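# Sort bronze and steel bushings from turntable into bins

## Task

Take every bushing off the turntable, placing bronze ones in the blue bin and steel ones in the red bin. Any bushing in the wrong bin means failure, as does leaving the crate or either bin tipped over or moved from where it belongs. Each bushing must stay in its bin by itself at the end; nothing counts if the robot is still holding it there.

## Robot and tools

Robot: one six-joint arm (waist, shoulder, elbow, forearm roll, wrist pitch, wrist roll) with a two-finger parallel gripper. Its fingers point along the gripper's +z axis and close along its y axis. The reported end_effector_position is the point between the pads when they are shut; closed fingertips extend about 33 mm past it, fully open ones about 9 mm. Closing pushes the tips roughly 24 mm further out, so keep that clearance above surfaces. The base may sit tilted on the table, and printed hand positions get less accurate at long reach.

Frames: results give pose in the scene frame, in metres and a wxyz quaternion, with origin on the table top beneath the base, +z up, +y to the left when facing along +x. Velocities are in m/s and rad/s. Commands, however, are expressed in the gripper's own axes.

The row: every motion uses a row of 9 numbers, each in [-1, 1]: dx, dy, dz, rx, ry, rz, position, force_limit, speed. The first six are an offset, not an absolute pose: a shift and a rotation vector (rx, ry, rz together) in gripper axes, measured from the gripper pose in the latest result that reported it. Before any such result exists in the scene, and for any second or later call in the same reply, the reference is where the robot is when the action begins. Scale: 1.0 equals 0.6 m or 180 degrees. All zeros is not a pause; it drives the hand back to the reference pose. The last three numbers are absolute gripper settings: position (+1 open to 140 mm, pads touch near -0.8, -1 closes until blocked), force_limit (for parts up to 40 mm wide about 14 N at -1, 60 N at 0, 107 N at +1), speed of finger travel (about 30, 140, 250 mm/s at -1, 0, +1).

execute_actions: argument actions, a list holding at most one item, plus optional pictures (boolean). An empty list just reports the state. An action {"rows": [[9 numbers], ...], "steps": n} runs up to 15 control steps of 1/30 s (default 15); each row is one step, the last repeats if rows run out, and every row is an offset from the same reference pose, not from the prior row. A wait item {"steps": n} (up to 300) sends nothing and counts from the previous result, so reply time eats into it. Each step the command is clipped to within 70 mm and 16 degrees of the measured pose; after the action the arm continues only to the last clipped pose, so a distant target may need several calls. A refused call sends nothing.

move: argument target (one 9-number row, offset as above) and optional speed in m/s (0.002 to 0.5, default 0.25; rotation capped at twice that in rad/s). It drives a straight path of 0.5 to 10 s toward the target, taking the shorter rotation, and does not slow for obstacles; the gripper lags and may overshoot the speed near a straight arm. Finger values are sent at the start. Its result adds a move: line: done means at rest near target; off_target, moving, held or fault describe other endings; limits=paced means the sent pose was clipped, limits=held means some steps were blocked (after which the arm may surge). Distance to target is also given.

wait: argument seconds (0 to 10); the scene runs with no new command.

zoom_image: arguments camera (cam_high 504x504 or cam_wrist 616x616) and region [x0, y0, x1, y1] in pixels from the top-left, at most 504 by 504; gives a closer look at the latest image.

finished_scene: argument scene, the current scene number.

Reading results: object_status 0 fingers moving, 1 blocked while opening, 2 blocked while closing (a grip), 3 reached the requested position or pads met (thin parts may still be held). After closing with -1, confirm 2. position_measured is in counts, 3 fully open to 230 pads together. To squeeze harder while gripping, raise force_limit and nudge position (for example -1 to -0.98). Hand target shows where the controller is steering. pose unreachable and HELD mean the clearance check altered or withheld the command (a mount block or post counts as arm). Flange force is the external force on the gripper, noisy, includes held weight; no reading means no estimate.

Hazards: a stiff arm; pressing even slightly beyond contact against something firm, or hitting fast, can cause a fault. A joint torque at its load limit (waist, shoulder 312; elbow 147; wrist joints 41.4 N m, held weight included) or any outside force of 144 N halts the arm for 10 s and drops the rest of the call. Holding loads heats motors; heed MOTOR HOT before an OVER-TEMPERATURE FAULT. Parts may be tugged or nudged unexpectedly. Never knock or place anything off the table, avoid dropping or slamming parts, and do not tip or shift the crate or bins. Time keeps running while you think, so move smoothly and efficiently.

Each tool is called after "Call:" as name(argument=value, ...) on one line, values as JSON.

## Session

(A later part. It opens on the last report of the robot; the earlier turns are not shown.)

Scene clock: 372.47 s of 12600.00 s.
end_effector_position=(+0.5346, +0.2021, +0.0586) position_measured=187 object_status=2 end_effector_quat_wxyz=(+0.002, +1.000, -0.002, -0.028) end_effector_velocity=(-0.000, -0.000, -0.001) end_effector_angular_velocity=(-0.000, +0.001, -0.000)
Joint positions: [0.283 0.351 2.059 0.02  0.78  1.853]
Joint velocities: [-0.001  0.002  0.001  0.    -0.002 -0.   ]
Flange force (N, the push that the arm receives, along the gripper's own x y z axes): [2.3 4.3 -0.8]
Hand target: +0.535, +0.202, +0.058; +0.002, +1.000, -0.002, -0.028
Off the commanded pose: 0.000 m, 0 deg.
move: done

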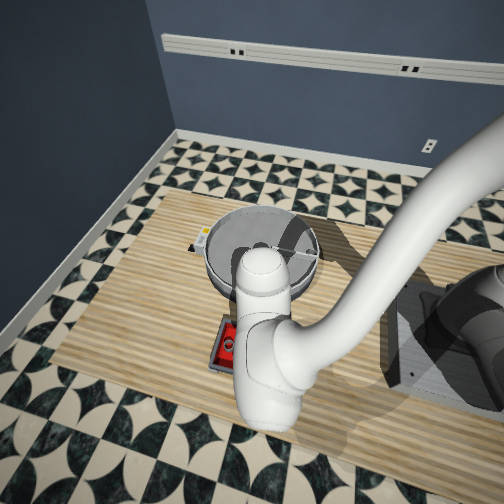

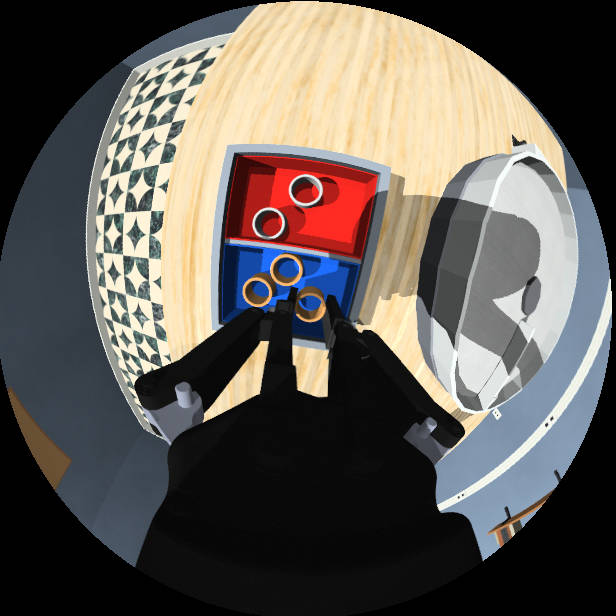

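Call:
execute_actions(actions=[{"rows":[[0,0,0.001,0,0,0,-1,-0.2,0.3],[0,0,0.002,0,0,0,-1,-0.2,0.3],[0,0,0.0028,0,0,0,-1,-0.2,0.3],[0,0,0.0028,0,0,0,-1,-0.2,0.3],[0,0,0.0028,0,0,0,-1,-0.2,0.3],[0,0,0.0028,0,0,0,-1,-0.2,0.3],[0,0,0.0028,0,0,0,-0.4,-0.3,-0.3]],"steps":15}], pictures=false)

Call:
move(target=[-0.008,0,-0.145,0,0,0,-0.4,-0.3,-0.3], speed=0.2)

Call:
zoom_image(camera="cam_wrist", region=[230,160,410,340])

Call:
zoom_image(camera="cam_high", region=[250,210,340,280])

Scene clock: 374.53 s of 12600.00 s.
end_effector_position=(+0.5345, +0.2020, +0.0570) position_measured=179 object_status=0 end_effector_quat_wxyz=(+0.002, +1.000, -0.002, -0.028) end_effector_velocity=(-0.001, +0.000, -0.000) end_effector_angular_velocity=(-0.001, +0.002, +0.001)
Joint positions: [0.283 0.353 2.06  0.02  0.777 1.853]
Joint velocities: [ 0.001  0.     0.    -0.     0.002  0.   ]
Flange force (N, the push that the arm receives, along the gripper's own x y z axes): [2.6 6.1 -1.9]
Hand target: +0.534, +0.202, +0.057; +0.002, +1.000, -0.002, -0.028
Off the commanded pose: 0.000 m, 0 deg.
Steps of this call (steps 1 to 47: nothing new was sent; steps 48 to 62: all 15 steps of this action). Readings (end_effector_position | what the end effector reports):
48: (+0.5346, +0.2021, +0.0585) | position_measured=187 object_status=2
49: (+0.5346, +0.2021, +0.0583) | position_measured=187 object_status=2
51: (+0.5345, +0.2021, +0.0577) | position_measured=187 object_status=2
55: (+0.5345, +0.2020, +0.0571) | position_measured=187 object_status=0
62: the state above

Scene clock: 375.70 s of 12600.00 s.
end_effector_position=(+0.5346, +0.2023, +0.1441) position_measured=179 object_status=3 end_effector_quat_wxyz=(+0.002, +1.000, -0.002, -0.028) end_effector_velocity=(-0.000, +0.000, +0.001) end_effector_angular_velocity=(+0.000, +0.001, +0.001)
Joint positions: [0.283 0.245 2.002 0.017 0.943 1.857]
Joint velocities: [ 0.    -0.002 -0.001  0.001  0.003 -0.001]
Flange force (N, the push that the arm receives, along the gripper's own x y z axes): [5.2 1.4 0.0]
Hand target: +0.535, +0.202, +0.144; +0.002, +1.000, -0.002, -0.028
Off the commanded pose: 0.000 m, 0 deg.
move: done

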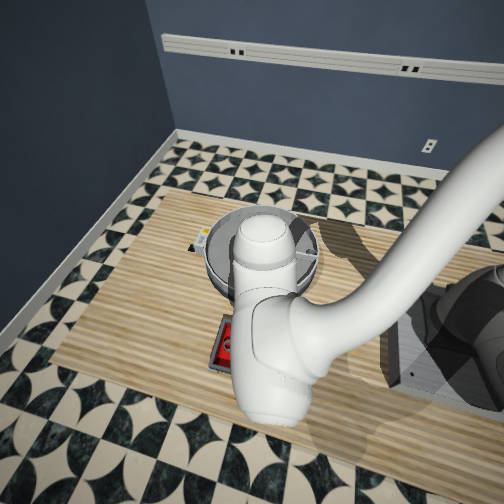

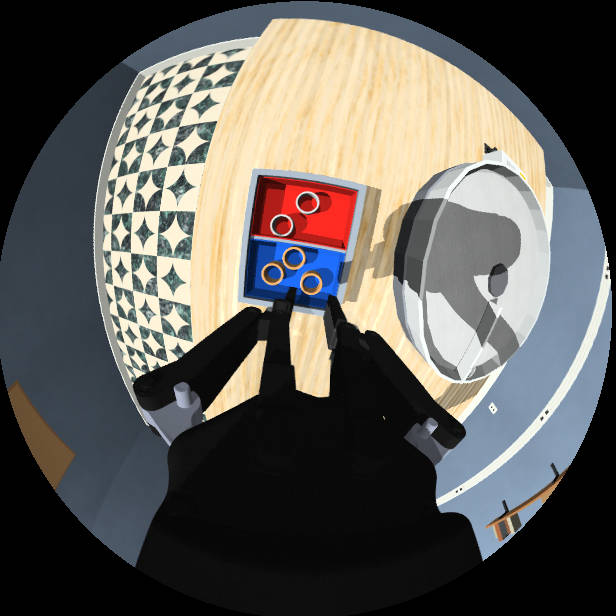

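Region (230, 160, 410, 340) of cam_wrist's 616x616 image, scaled by 2.800, with more detail than that image has.

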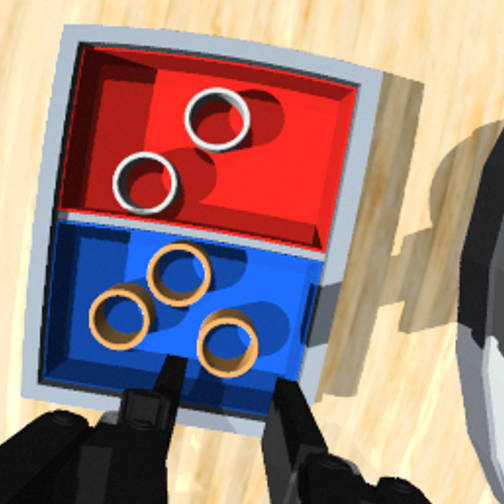

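Region (250, 210, 340, 280) of cam_high's 504x504 image, scaled by 5.600, with more detail than that image has.

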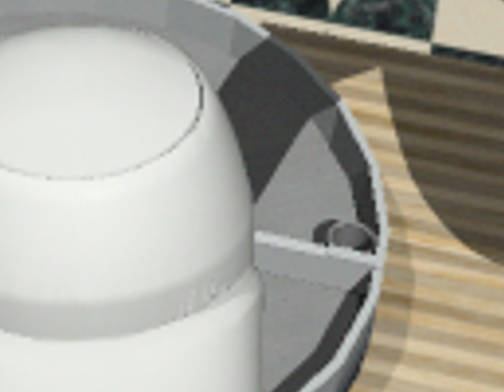

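Call:
move(target=[-0.105,0.6233,0.022,-0.0353,-0.0629,-0.2198,-0.35,-0.3,-0.6], speed=0.45)

Call:
move(target=[0.0065,0,0.024,0,0,0,-0.35,-0.3,-0.6], speed=0.08)

Call:
zoom_image(camera="cam_wrist", region=[230,250,370,390])

Call:
zoom_image(camera="cam_wrist", region=[250,270,330,350])

Scene clock: 382.47 s of 12600.00 s.
end_effector_position=(+0.4692, -0.1721, +0.1358) position_measured=173 object_status=3 end_effector_quat_wxyz=(+0.047, +0.932, +0.337, -0.124) end_effector_velocity=(-0.001, -0.001, -0.001) end_effector_angular_velocity=(+0.002, +0.002, +0.001)
Joint positions: [-0.288  0.212  2.094 -0.259  0.996  0.758]
Joint velocities: [-0.003  0.001  0.     0.001  0.    -0.005]
Flange force (N, the push that the arm receives, along the gripper's own x y z axes): [-2.6 1.3 1.7]
Hand target: +0.469, -0.172, +0.136; +0.047, +0.932, +0.337, -0.124
Off the commanded pose: 0.001 m, 0 deg.
move: done; limits=paced

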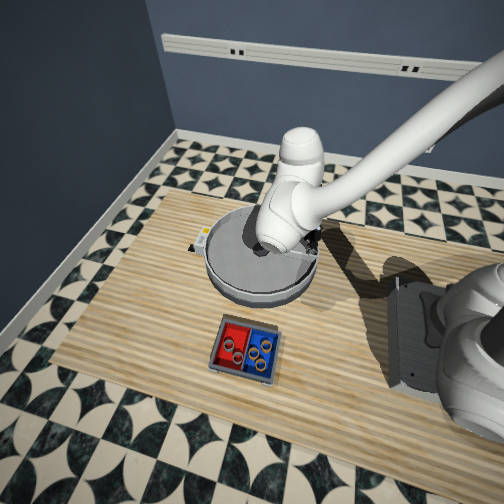

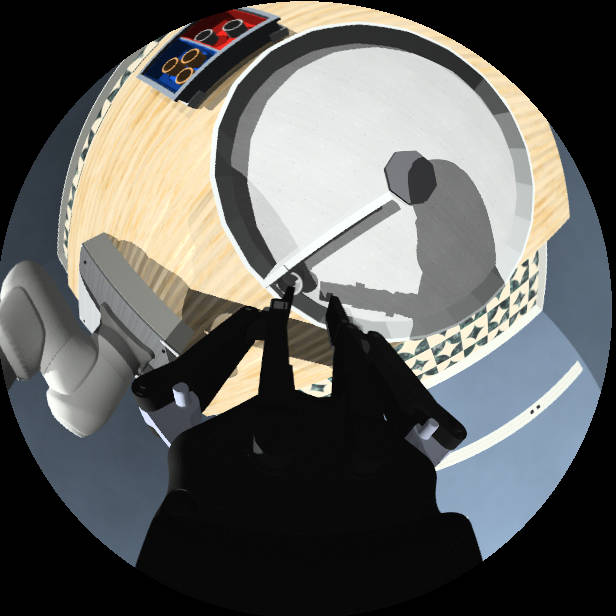

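Scene clock: 383.20 s of 12600.00 s.
end_effector_position=(+0.4692, -0.1722, +0.1210) position_measured=173 object_status=3 end_effector_quat_wxyz=(+0.047, +0.932, +0.337, -0.124) end_effector_velocity=(+0.000, -0.000, -0.002) end_effector_angular_velocity=(-0.000, -0.001, -0.000)
Joint positions: [-0.288  0.231  2.105 -0.265  0.967  0.767]
Joint velocities: [ 0.     0.002  0.001 -0.001 -0.004  0.001]
Flange force (N, the push that the arm receives, along the gripper's own x y z axes): [3.1 5.9 -1.6]
Hand target: +0.469, -0.172, +0.121; +0.047, +0.932, +0.337, -0.124
Off the commanded pose: 0.000 m, 0 deg.
move: done

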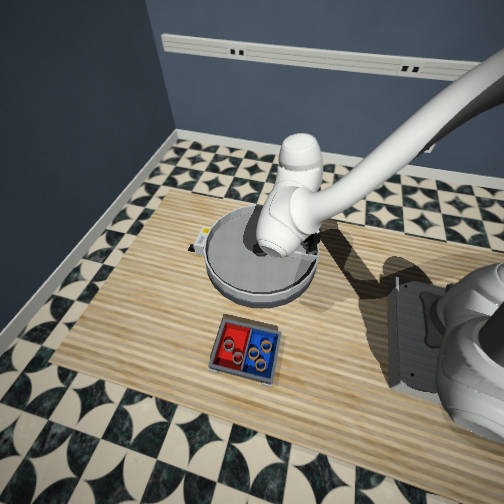

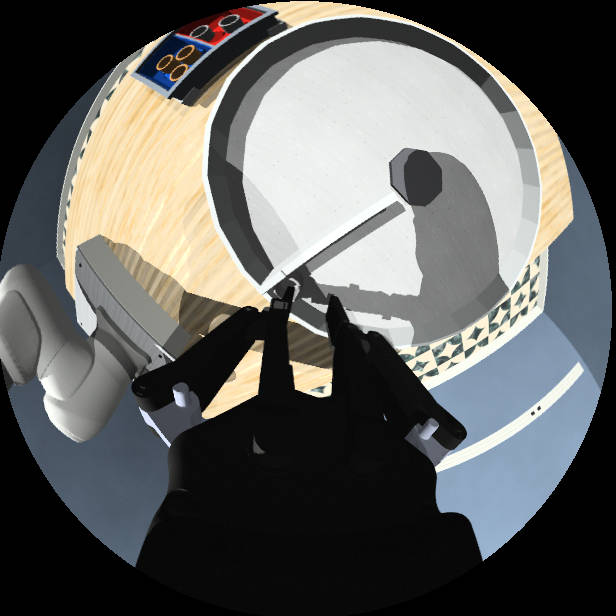

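Region (230, 250, 370, 390) of cam_wrist's 616x616 image, scaled by 3.600, with more detail than that image has.

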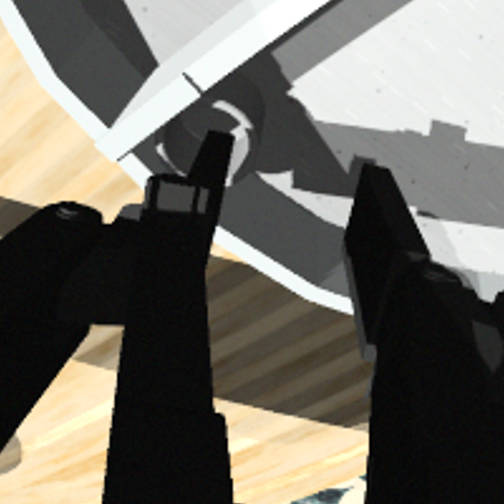

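Region (250, 270, 330, 350) of cam_wrist's 616x616 image, scaled by 6.300, with more detail than that image has.

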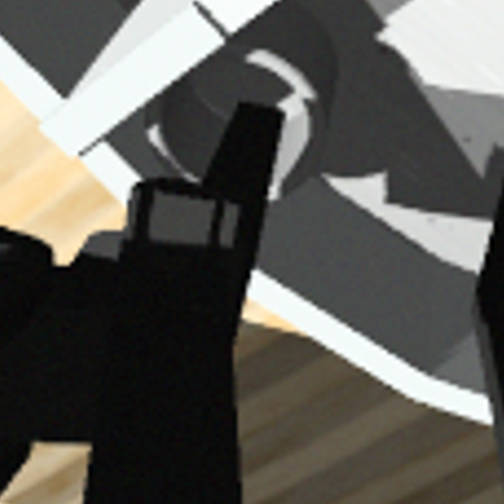

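Call:
move(target=[0.0022,-0.003,0.008,0,0,0,-0.35,-0.3,-0.6], speed=0.03)

Call:
zoom_image(camera="cam_wrist", region=[250,270,330,350])

Call:
zoom_image(camera="cam_high", region=[280,215,340,275])

Scene clock: 386.23 s of 12600.00 s.
end_effector_position=(+0.4681, -0.1708, +0.1161) position_measured=173 object_status=3 end_effector_quat_wxyz=(+0.047, +0.932, +0.337, -0.124) end_effector_velocity=(-0.001, +0.000, -0.001) end_effector_angular_velocity=(+0.000, +0.001, +0.001)
Joint positions: [-0.286  0.235  2.111 -0.266  0.957  0.772]
Joint velocities: [ 0.     0.001  0.002 -0.    -0.002 -0.   ]
Flange force (N, the push that the arm receives, along the gripper's own x y z axes): [-9.2 4.1 -0.6]
Hand target: +0.468, -0.171, +0.116; +0.047, +0.932, +0.337, -0.124
Off the commanded pose: 0.000 m, 0 deg.
move: done

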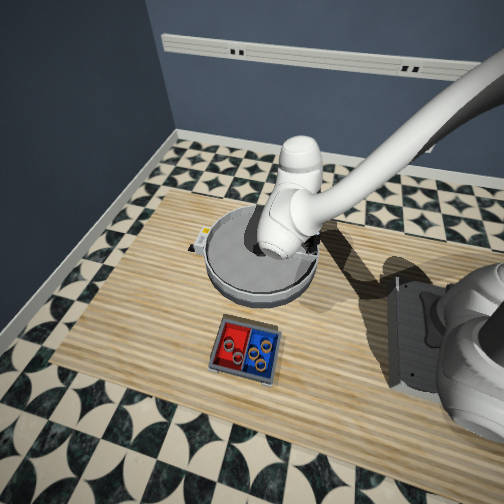

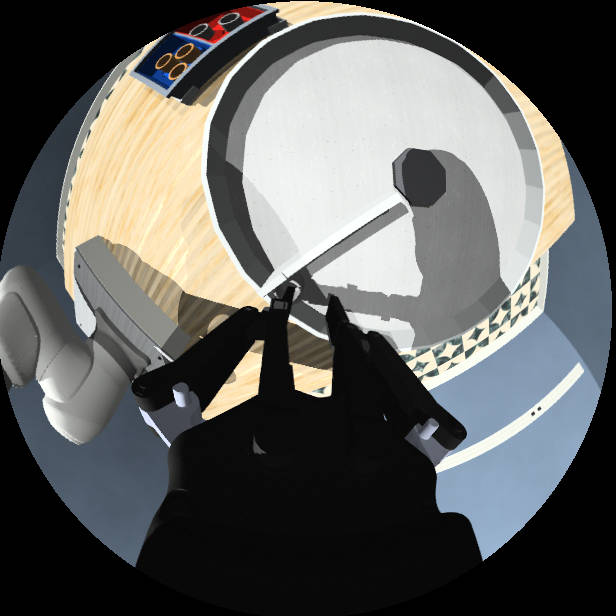

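Region (250, 270, 330, 350) of cam_wrist's 616x616 image, scaled by 6.300, with more detail than that image has.

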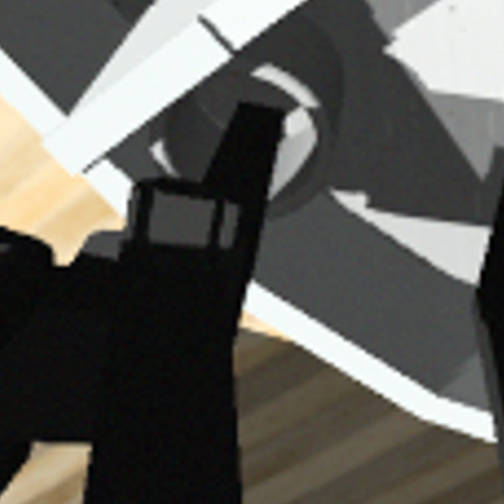

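Region (280, 215, 340, 275) of cam_high's 504x504 image, scaled by 8.400, with more detail than that image has.

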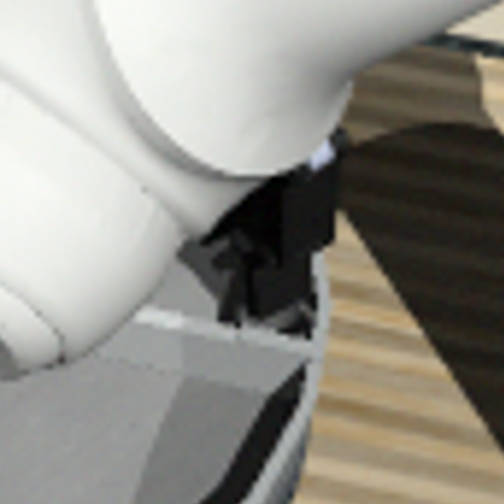

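Call:
execute_actions(actions=[{"rows":[[0.0004,0,0.0007,0,0,0,-0.35,-0.3,-0.6],[0.0008,0,0.0014,0,0,0,-0.35,-0.3,-0.6],[0.0012,0,0.002,0,0,0,-0.35,-0.3,-0.6]],"steps":10}], pictures=false)

Scene clock: 388.00 s of 12600.00 s.
end_effector_position=(+0.4684, -0.1706, +0.1148) position_measured=173 object_status=3 end_effector_quat_wxyz=(+0.047, +0.932, +0.337, -0.124) end_effector_velocity=(-0.000, +0.001, -0.001) end_effector_angular_velocity=(+0.001, +0.001, -0.001)
Joint positions: [-0.286  0.237  2.111 -0.266  0.955  0.773]
Joint velocities: [ 0.     0.001  0.001  0.001 -0.001  0.001]
Flange force (N, the push that the arm receives, along the gripper's own x y z axes): [0.7 4.1 -1.1]
Hand target: +0.468, -0.171, +0.115; +0.047, +0.932, +0.337, -0.124
Off the commanded pose: 0.000 m, 0 deg.
Steps of this call (steps 1 to 43: nothing new was sent; steps 44 to 53: all 10 steps of this action). Readings (end_effector_position | what the end effector reports):
44: (+0.4681, -0.1708, +0.1160) | position_measured=173 object_status=3
45: (+0.4681, -0.1708, +0.1159) | position_measured=173 object_status=3
47: (+0.4683, -0.1707, +0.1154) | position_measured=173 object_status=3
51: (+0.4684, -0.1706, +0.1149) | position_measured=173 object_status=3
53: the state above

Call:
execute_actions(actions=[{"rows":[[0.0002,0,0.0007,0,0,0,-0.35,-0.3,-0.6],[0.0004,0,0.0014,0,0,0,-0.35,-0.3,-0.6],[0.0005,0,0.002,0,0,0,-0.35,-0.3,-0.6]],"steps":10}])

Call:
zoom_image(camera="cam_wrist", region=[250,270,330,350])

Scene clock: 389.37 s of 12600.00 s.
end_effector_position=(+0.4684, -0.1706, +0.1136) position_measured=173 object_status=3 end_effector_quat_wxyz=(+0.047, +0.932, +0.337, -0.124) end_effector_velocity=(-0.000, -0.000, -0.000) end_effector_angular_velocity=(-0.000, +0.001, -0.000)
Joint positions: [-0.286  0.239  2.112 -0.267  0.953  0.774]
Joint velocities: [-0.     0.001 -0.    -0.     0.001  0.   ]
Flange force (N, the push that the arm receives, along the gripper's own x y z axes): [-2.0 2.3 -2.9]
Hand target: +0.468, -0.171, +0.114; +0.047, +0.932, +0.337, -0.124
Off the commanded pose: 0.000 m, 0 deg.
Steps of this call (steps 1 to 31: nothing new was sent; steps 32 to 41: all 10 steps of this action). Readings (end_effector_position | what the end effector reports):
32: (+0.4684, -0.1706, +0.1147) | position_measured=173 object_status=3
33: (+0.4684, -0.1706, +0.1146) | position_measured=173 object_status=3
35: (+0.4684, -0.1706, +0.1141) | position_measured=173 object_status=3
39: (+0.4684, -0.1706, +0.1137) | position_measured=173 object_status=3
41: the state above

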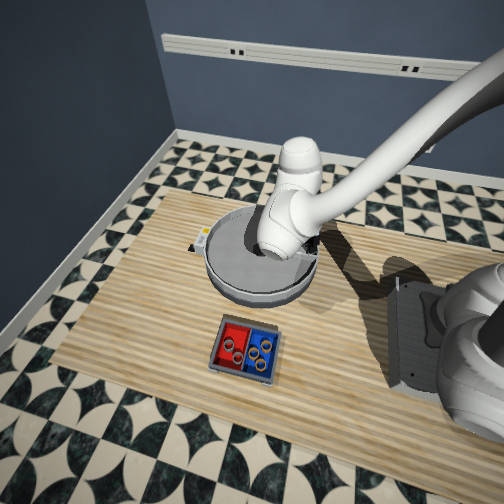

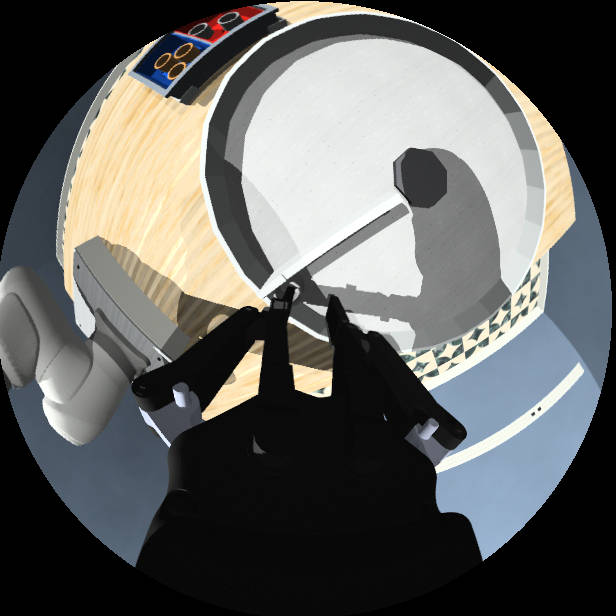

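Region (250, 270, 330, 350) of cam_wrist's 616x616 image, scaled by 6.300, with more detail than that image has.

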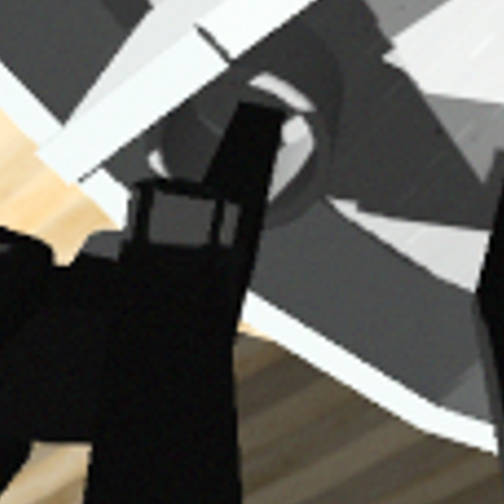

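Call:
execute_actions(actions=[{"rows":[[0,-0.001,0,0,0,0,-0.35,-0.3,-0.6],[0,-0.002,0,0,0,0,-0.35,-0.3,-0.6],[0,-0.0027,0,0,0,0,-0.35,-0.3,-0.6],[0.0001,-0.0027,0.0005,0,0,0,-0.35,-0.3,-0.6],[0.0002,-0.0027,0.001,0,0,0,-0.35,-0.3,-0.6],[0.0004,-0.0027,0.0015,0,0,0,-0.35,-0.3,-0.6],[0.0005,-0.0027,0.002,0,0,0,-0.35,-0.3,-0.6]],"steps":13}])

Call:
zoom_image(camera="cam_wrist", region=[250,270,330,350])

Scene clock: 391.10 s of 12600.00 s.
end_effector_position=(+0.4674, -0.1694, +0.1125) position_measured=173 object_status=3 end_effector_quat_wxyz=(+0.047, +0.932, +0.337, -0.123) end_effector_velocity=(-0.002, +0.001, -0.002) end_effector_angular_velocity=(+0.000, +0.003, +0.002)
Joint positions: [-0.284  0.239  2.115 -0.267  0.95   0.776]
Joint velocities: [ 0.001  0.002  0.003 -0.001 -0.002  0.   ]
Flange force (N, the push that the arm receives, along the gripper's own x y z axes): [-4.5 2.2 -1.9]
Hand target: +0.467, -0.169, +0.112; +0.047, +0.932, +0.337, -0.124
Off the commanded pose: 0.000 m, 0 deg.
Steps of this call (steps 1 to 39: nothing new was sent; steps 40 to 52: all 13 steps of this action). Readings (end_effector_position | what the end effector reports):
40: (+0.4684, -0.1706, +0.1135) | position_measured=173 object_status=3
41: (+0.4682, -0.1705, +0.1135) | position_measured=173 object_status=3
43: (+0.4677, -0.1701, +0.1134) | position_measured=173 object_status=3
47: (+0.4674, -0.1695, +0.1130) | position_measured=173 object_status=3
52: the state above

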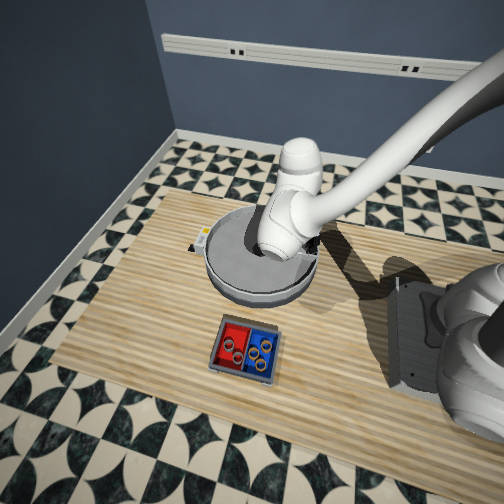

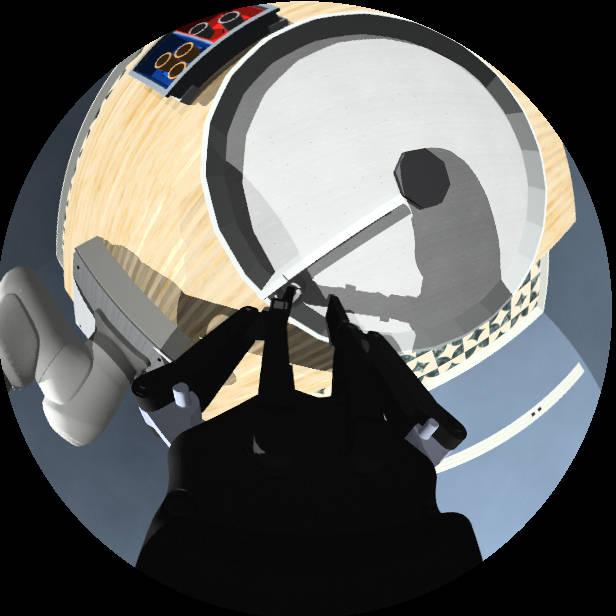

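Region (250, 270, 330, 350) of cam_wrist's 616x616 image, scaled by 6.300, with more detail than that image has.

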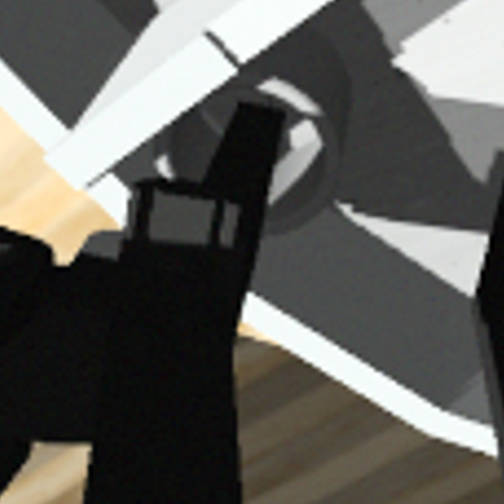

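Call:
execute_actions(actions=[{"rows":[[0.0002,0,0.0007,0,0,0,-0.35,-0.3,-0.6],[0.0004,0,0.0014,0,0,0,-0.35,-0.3,-0.6],[0.0006,0,0.0024,0,0,0,-0.35,-0.3,-0.6]],"steps":10}], pictures=false)

Scene clock: 394.57 s of 12600.00 s.
end_effector_position=(+0.4674, -0.1693, +0.1110) position_measured=173 object_status=3 end_effector_quat_wxyz=(+0.047, +0.932, +0.337, -0.123) end_effector_velocity=(+0.001, -0.001, -0.000) end_effector_angular_velocity=(-0.000, -0.002, -0.001)
Joint positions: [-0.284  0.241  2.116 -0.268  0.947  0.777]
Joint velocities: [-0.001  0.001 -0.001 -0.    -0.002  0.001]
Flange force (N, the push that the arm receives, along the gripper's own x y z axes): [-7.0 3.0 0.8]
Hand target: +0.467, -0.169, +0.111; +0.047, +0.932, +0.337, -0.123
Off the commanded pose: 0.000 m, 0 deg.
Steps of this call (steps 1 to 94: nothing new was sent; steps 95 to 104: all 10 steps of this action). Readings (end_effector_position | what the end effector reports):
95: (+0.4673, -0.1693, +0.1123) | position_measured=173 object_status=3
96: (+0.4674, -0.1693, +0.1122) | position_measured=173 object_status=3
98: (+0.4674, -0.1693, +0.1117) | position_measured=173 object_status=3
102: (+0.4674, -0.1693, +0.1111) | position_measured=173 object_status=3
104: the state above

Call:
move(target=[0.0272,0.0708,-0.0062,0,0,0,-0.35,-0.3,-0.6], speed=0.03)

Call:
zoom_image(camera="cam_wrist", region=[230,250,370,390])

Scene clock: 398.10 s of 12600.00 s.
end_effector_position=(+0.5073, -0.1913, +0.1105) position_measured=173 object_status=3 end_effector_quat_wxyz=(+0.047, +0.932, +0.337, -0.123) end_effector_velocity=(+0.000, -0.001, +0.000) end_effector_angular_velocity=(+0.000, +0.003, -0.001)
Joint positions: [-0.302  0.299  2.035 -0.267  0.966  0.755]
Joint velocities: [-0.001  0.002 -0.002  0.     0.003 -0.   ]
Flange force (N, the push that the arm receives, along the gripper's own x y z axes): [-2.9 0.1 -2.8]
Hand target: +0.507, -0.191, +0.110; +0.047, +0.932, +0.337, -0.124
Off the commanded pose: 0.000 m, 0 deg.
move: done

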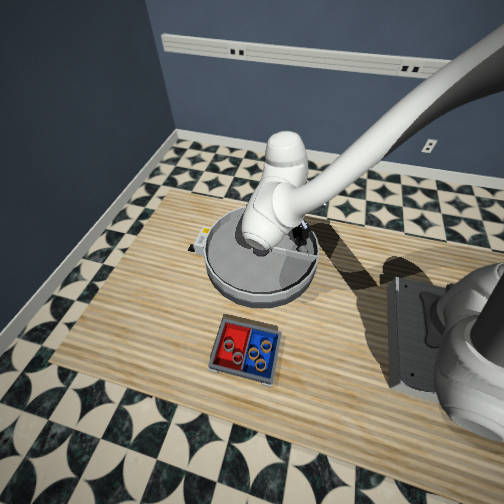

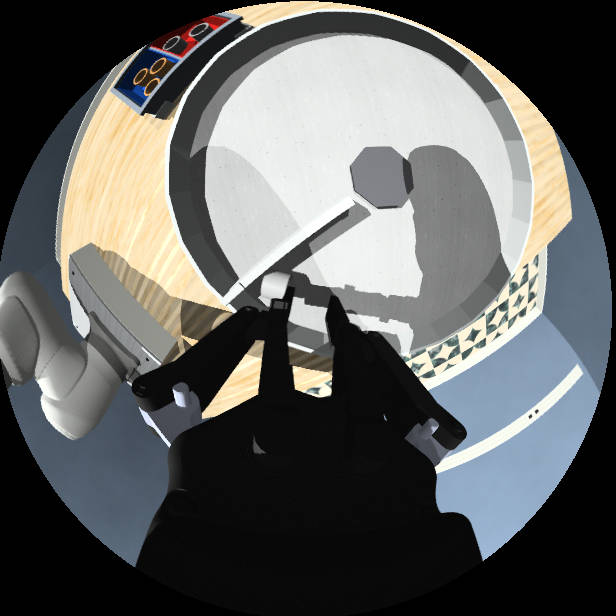

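Region (230, 250, 370, 390) of cam_wrist's 616x616 image, scaled by 3.600, with more detail than that image has.

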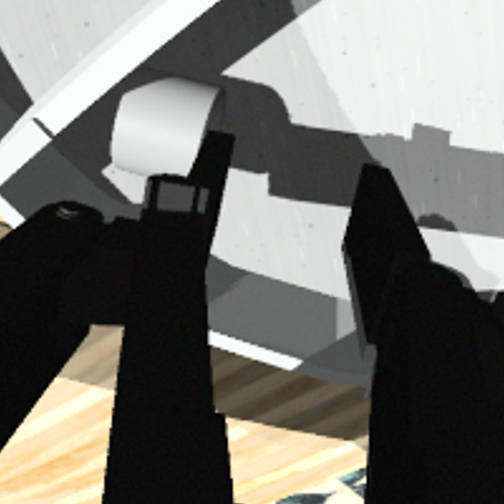

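Call:
execute_actions(actions=[])

Call:
zoom_image(camera="cam_wrist", region=[230,240,350,360])

Call:
zoom_image(camera="cam_high", region=[270,210,330,270])

Scene clock: 398.93 s of 12600.00 s.
end_effector_position=(+0.5074, -0.1913, +0.1105) position_measured=173 object_status=3 end_effector_quat_wxyz=(+0.047, +0.932, +0.337, -0.124) end_effector_velocity=(-0.000, +0.000, -0.001) end_effector_angular_velocity=(+0.000, -0.001, +0.000)
Joint positions: [-0.302  0.299  2.035 -0.267  0.966  0.755]
Joint velocities: [-0.    -0.     0.001  0.    -0.002 -0.   ]
Flange force (N, the push that the arm receives, along the gripper's own x y z axes): [-3.2 0.9 -0.5]
Hand target: +0.507, -0.191, +0.110; +0.047, +0.932, +0.337, -0.124
Off the commanded pose: 0.000 m, 0 deg.
Steps of this call (steps 1 to 25: nothing new was sent). Readings (end_effector_position | what the end effector reports):
1: (+0.5073, -0.1913, +0.1105) | position_measured=173 object_status=3
2: (+0.5073, -0.1913, +0.1105) | position_measured=173 object_status=3
4: (+0.5073, -0.1913, +0.1105) | position_measured=173 object_status=3
8: (+0.5073, -0.1913, +0.1105) | position_measured=173 object_status=3
25: the state above

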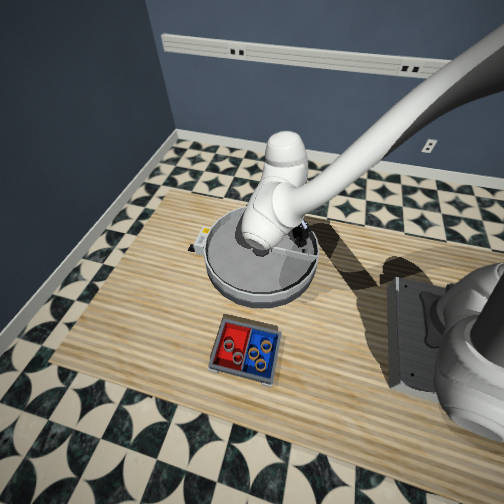

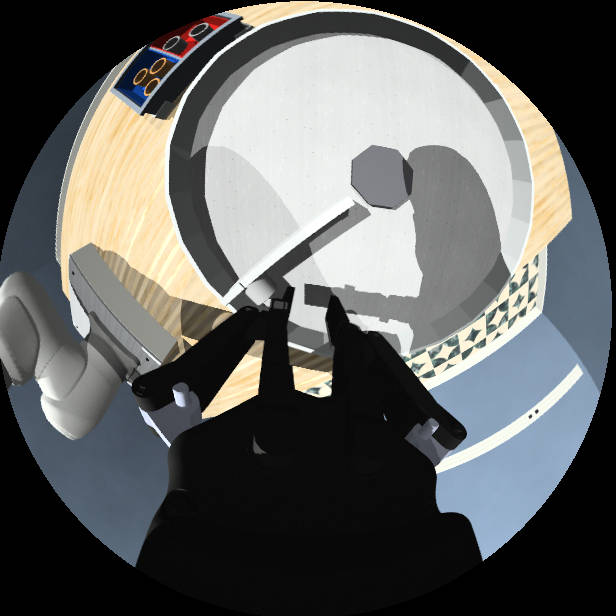

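Region (230, 240, 350, 360) of cam_wrist's 616x616 image, scaled by 4.200, with more detail than that image has.

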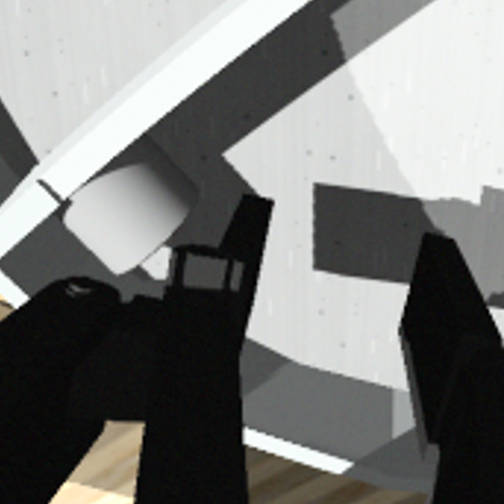

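Region (270, 210, 330, 270) of cam_high's 504x504 image, scaled by 8.400, with more detail than that image has.

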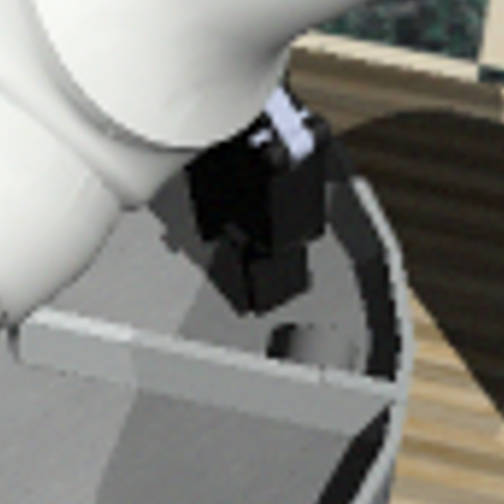

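Call:
move(target=[-0.0109,0,-0.0402,0,0,0,-0.35,-0.3,-0.6], speed=0.1)

Call:
move(target=[-0.0193,-0.068,-0.0202,-0.0359,0.0797,-0.2774,-0.35,-0.3,-0.6], speed=0.4)

Call:
zoom_image(camera="cam_wrist", region=[230,220,390,380])

Scene clock: 404.87 s of 12600.00 s.
end_effector_position=(+0.5073, -0.1913, +0.1354) position_measured=173 object_status=3 end_effector_quat_wxyz=(+0.047, +0.932, +0.337, -0.124) end_effector_velocity=(+0.000, -0.000, +0.002) end_effector_angular_velocity=(-0.000, -0.001, -0.002)
Joint positions: [-0.302  0.269  2.018 -0.259  1.012  0.74 ]
Joint velocities: [-0.001 -0.001 -0.002  0.     0.003  0.   ]
Flange force (N, the push that the arm receives, along the gripper's own x y z axes): [-4.0 0.9 -0.6]
Hand target: +0.507, -0.191, +0.135; +0.047, +0.932, +0.337, -0.124
Off the commanded pose: 0.000 m, 0 deg.
move: done

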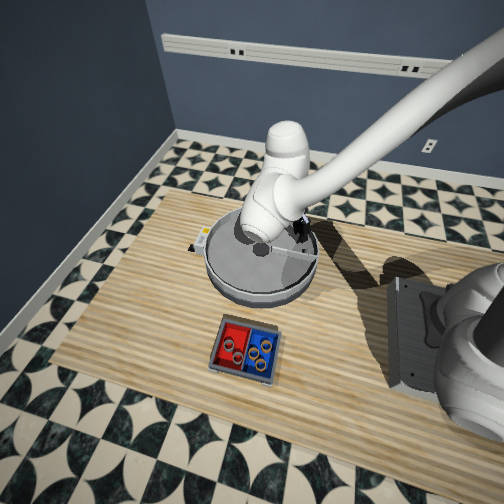

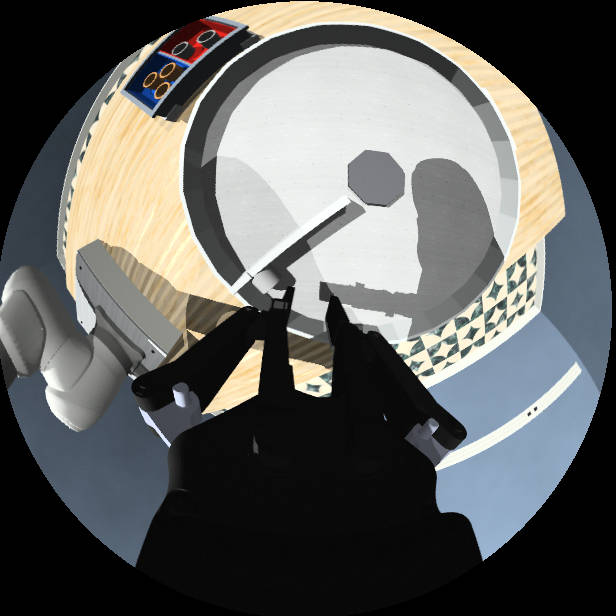

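Scene clock: 406.57 s of 12600.00 s.
end_effector_position=(+0.4749, -0.1651, +0.1501) position_measured=173 object_status=3 end_effector_quat_wxyz=(+0.000, +0.707, +0.707, -0.000) end_effector_velocity=(-0.001, +0.000, -0.000) end_effector_angular_velocity=(+0.006, +0.000, +0.007)
Joint positions: [-0.417  0.116  2.153  0.005  0.87  -0.409]
Joint velocities: [-0.004 -0.     0.001  0.007  0.002 -0.015]
Flange force (N, the push that the arm receives, along the gripper's own x y z axes): [-4.9 2.7 1.4]
Hand target: +0.475, -0.165, +0.150; +0.000, +0.707, +0.707, +0.000
Off the commanded pose: 0.000 m, 0 deg.
move: done

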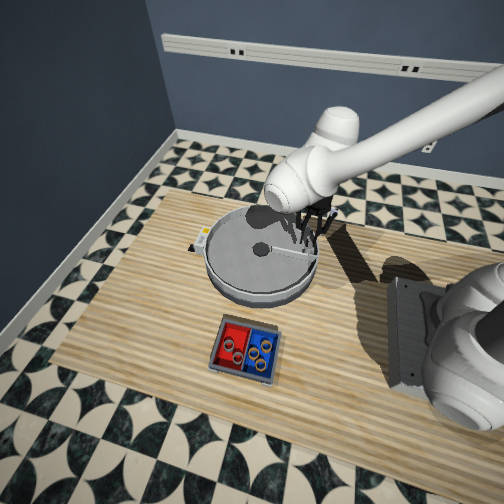

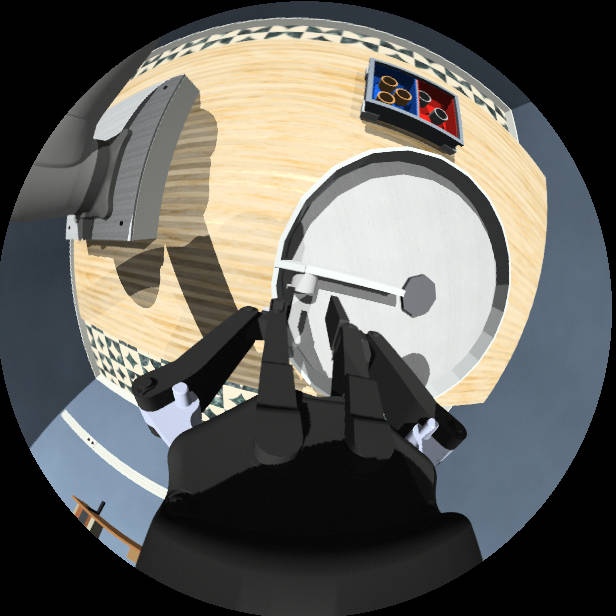

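Region (230, 220, 390, 380) of cam_wrist's 616x616 image, scaled by 3.150, with more detail than that image has.

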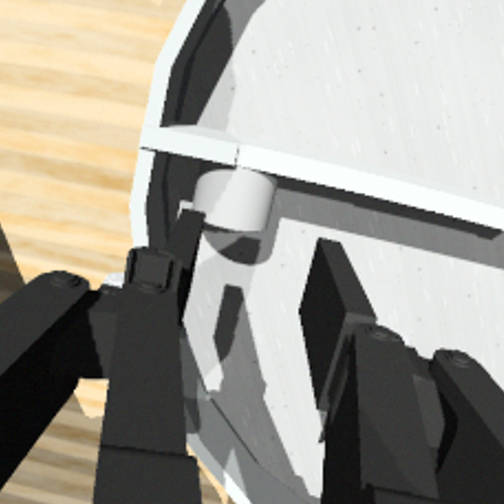

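Call:
move(target=[0.0083,-0.013,0.04,0,0,0,-0.42,-0.3,-0.6], speed=0.08)

Call:
zoom_image(camera="cam_wrist", region=[255,250,355,350])

Scene clock: 409.90 s of 12600.00 s.
end_effector_position=(+0.4672, -0.1601, +0.1262) position_measured=182 object_status=3 end_effector_quat_wxyz=(+0.000, +0.707, +0.707, +0.000) end_effector_velocity=(-0.000, +0.000, -0.001) end_effector_angular_velocity=(-0.001, -0.001, +0.000)
Joint positions: [-0.413  0.134  2.188  0.005  0.816 -0.406]
Joint velocities: [ 0.     0.001  0.002 -0.    -0.004  0.   ]
Flange force (N, the push that the arm receives, along the gripper's own x y z axes): [0.0 -4.0 -2.2]
Hand target: +0.467, -0.160, +0.126; +0.000, +0.707, +0.707, +0.000
Off the commanded pose: 0.000 m, 0 deg.
move: done

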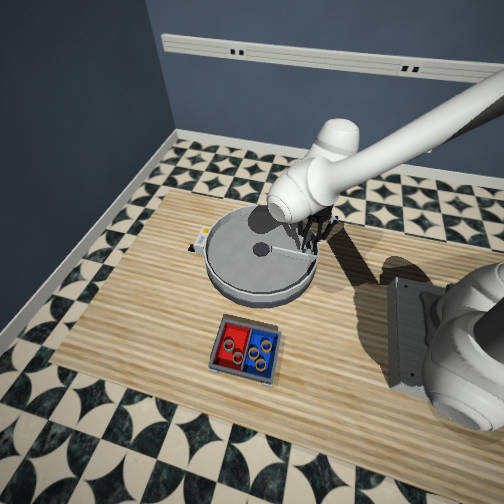

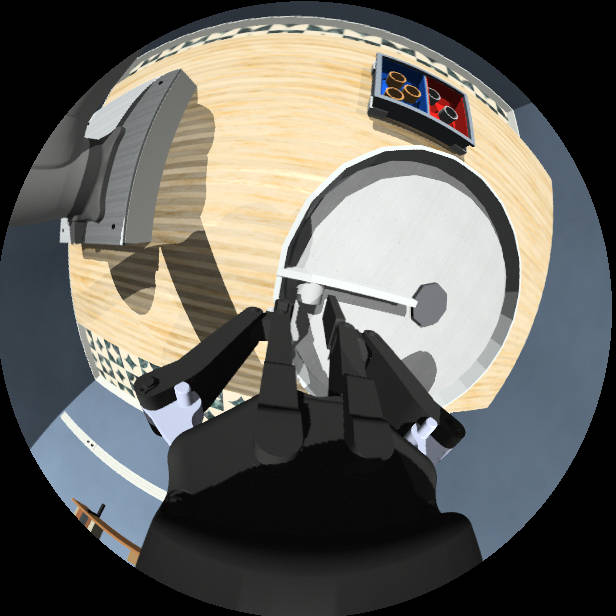

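Region (255, 250, 355, 350) of cam_wrist's 616x616 image, scaled by 5.040, with more detail than that image has.

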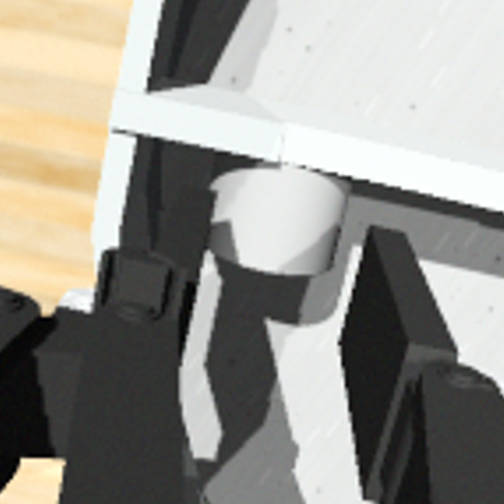

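Call:
move(target=[-0.001,-0.0025,0.0085,0,0,0,-0.42,-0.3,-0.6], speed=0.03)

Call:
zoom_image(camera="cam_wrist", region=[265,265,345,345])

Call:
zoom_image(camera="cam_high", region=[285,215,335,265])

Scene clock: 413.00 s of 12600.00 s.
end_effector_position=(+0.4657, -0.1607, +0.1211) position_measured=182 object_status=3 end_effector_quat_wxyz=(+0.000, +0.707, +0.707, -0.000) end_effector_velocity=(+0.000, -0.001, -0.001) end_effector_angular_velocity=(-0.001, -0.002, -0.000)
Joint positions: [-0.416  0.139  2.195  0.005  0.804 -0.409]
Joint velocities: [-0.001  0.001  0.001 -0.    -0.004 -0.   ]
Flange force (N, the push that the arm receives, along the gripper's own x y z axes): [-3.2 0.0 -3.4]
Hand target: +0.466, -0.161, +0.121; +0.000, +0.707, +0.707, +0.000
Off the commanded pose: 0.000 m, 0 deg.
move: done

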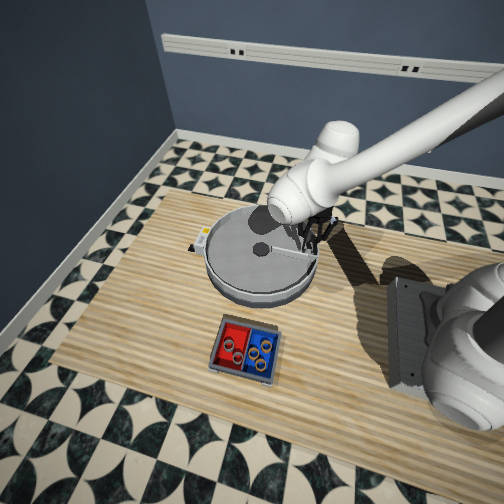

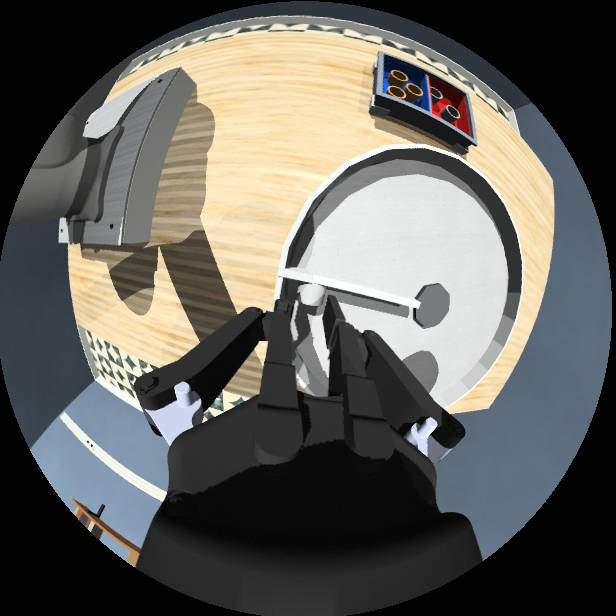

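Region (265, 265, 345, 345) of cam_wrist's 616x616 image, scaled by 6.300, with more detail than that image has.

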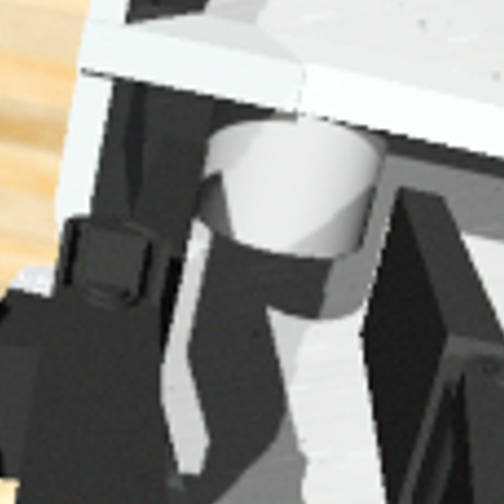

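Region (285, 215, 335, 265) of cam_high's 504x504 image, scaled by 10.080, with more detail than that image has.

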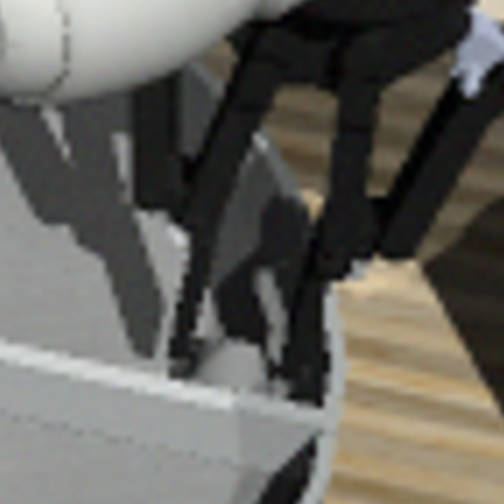

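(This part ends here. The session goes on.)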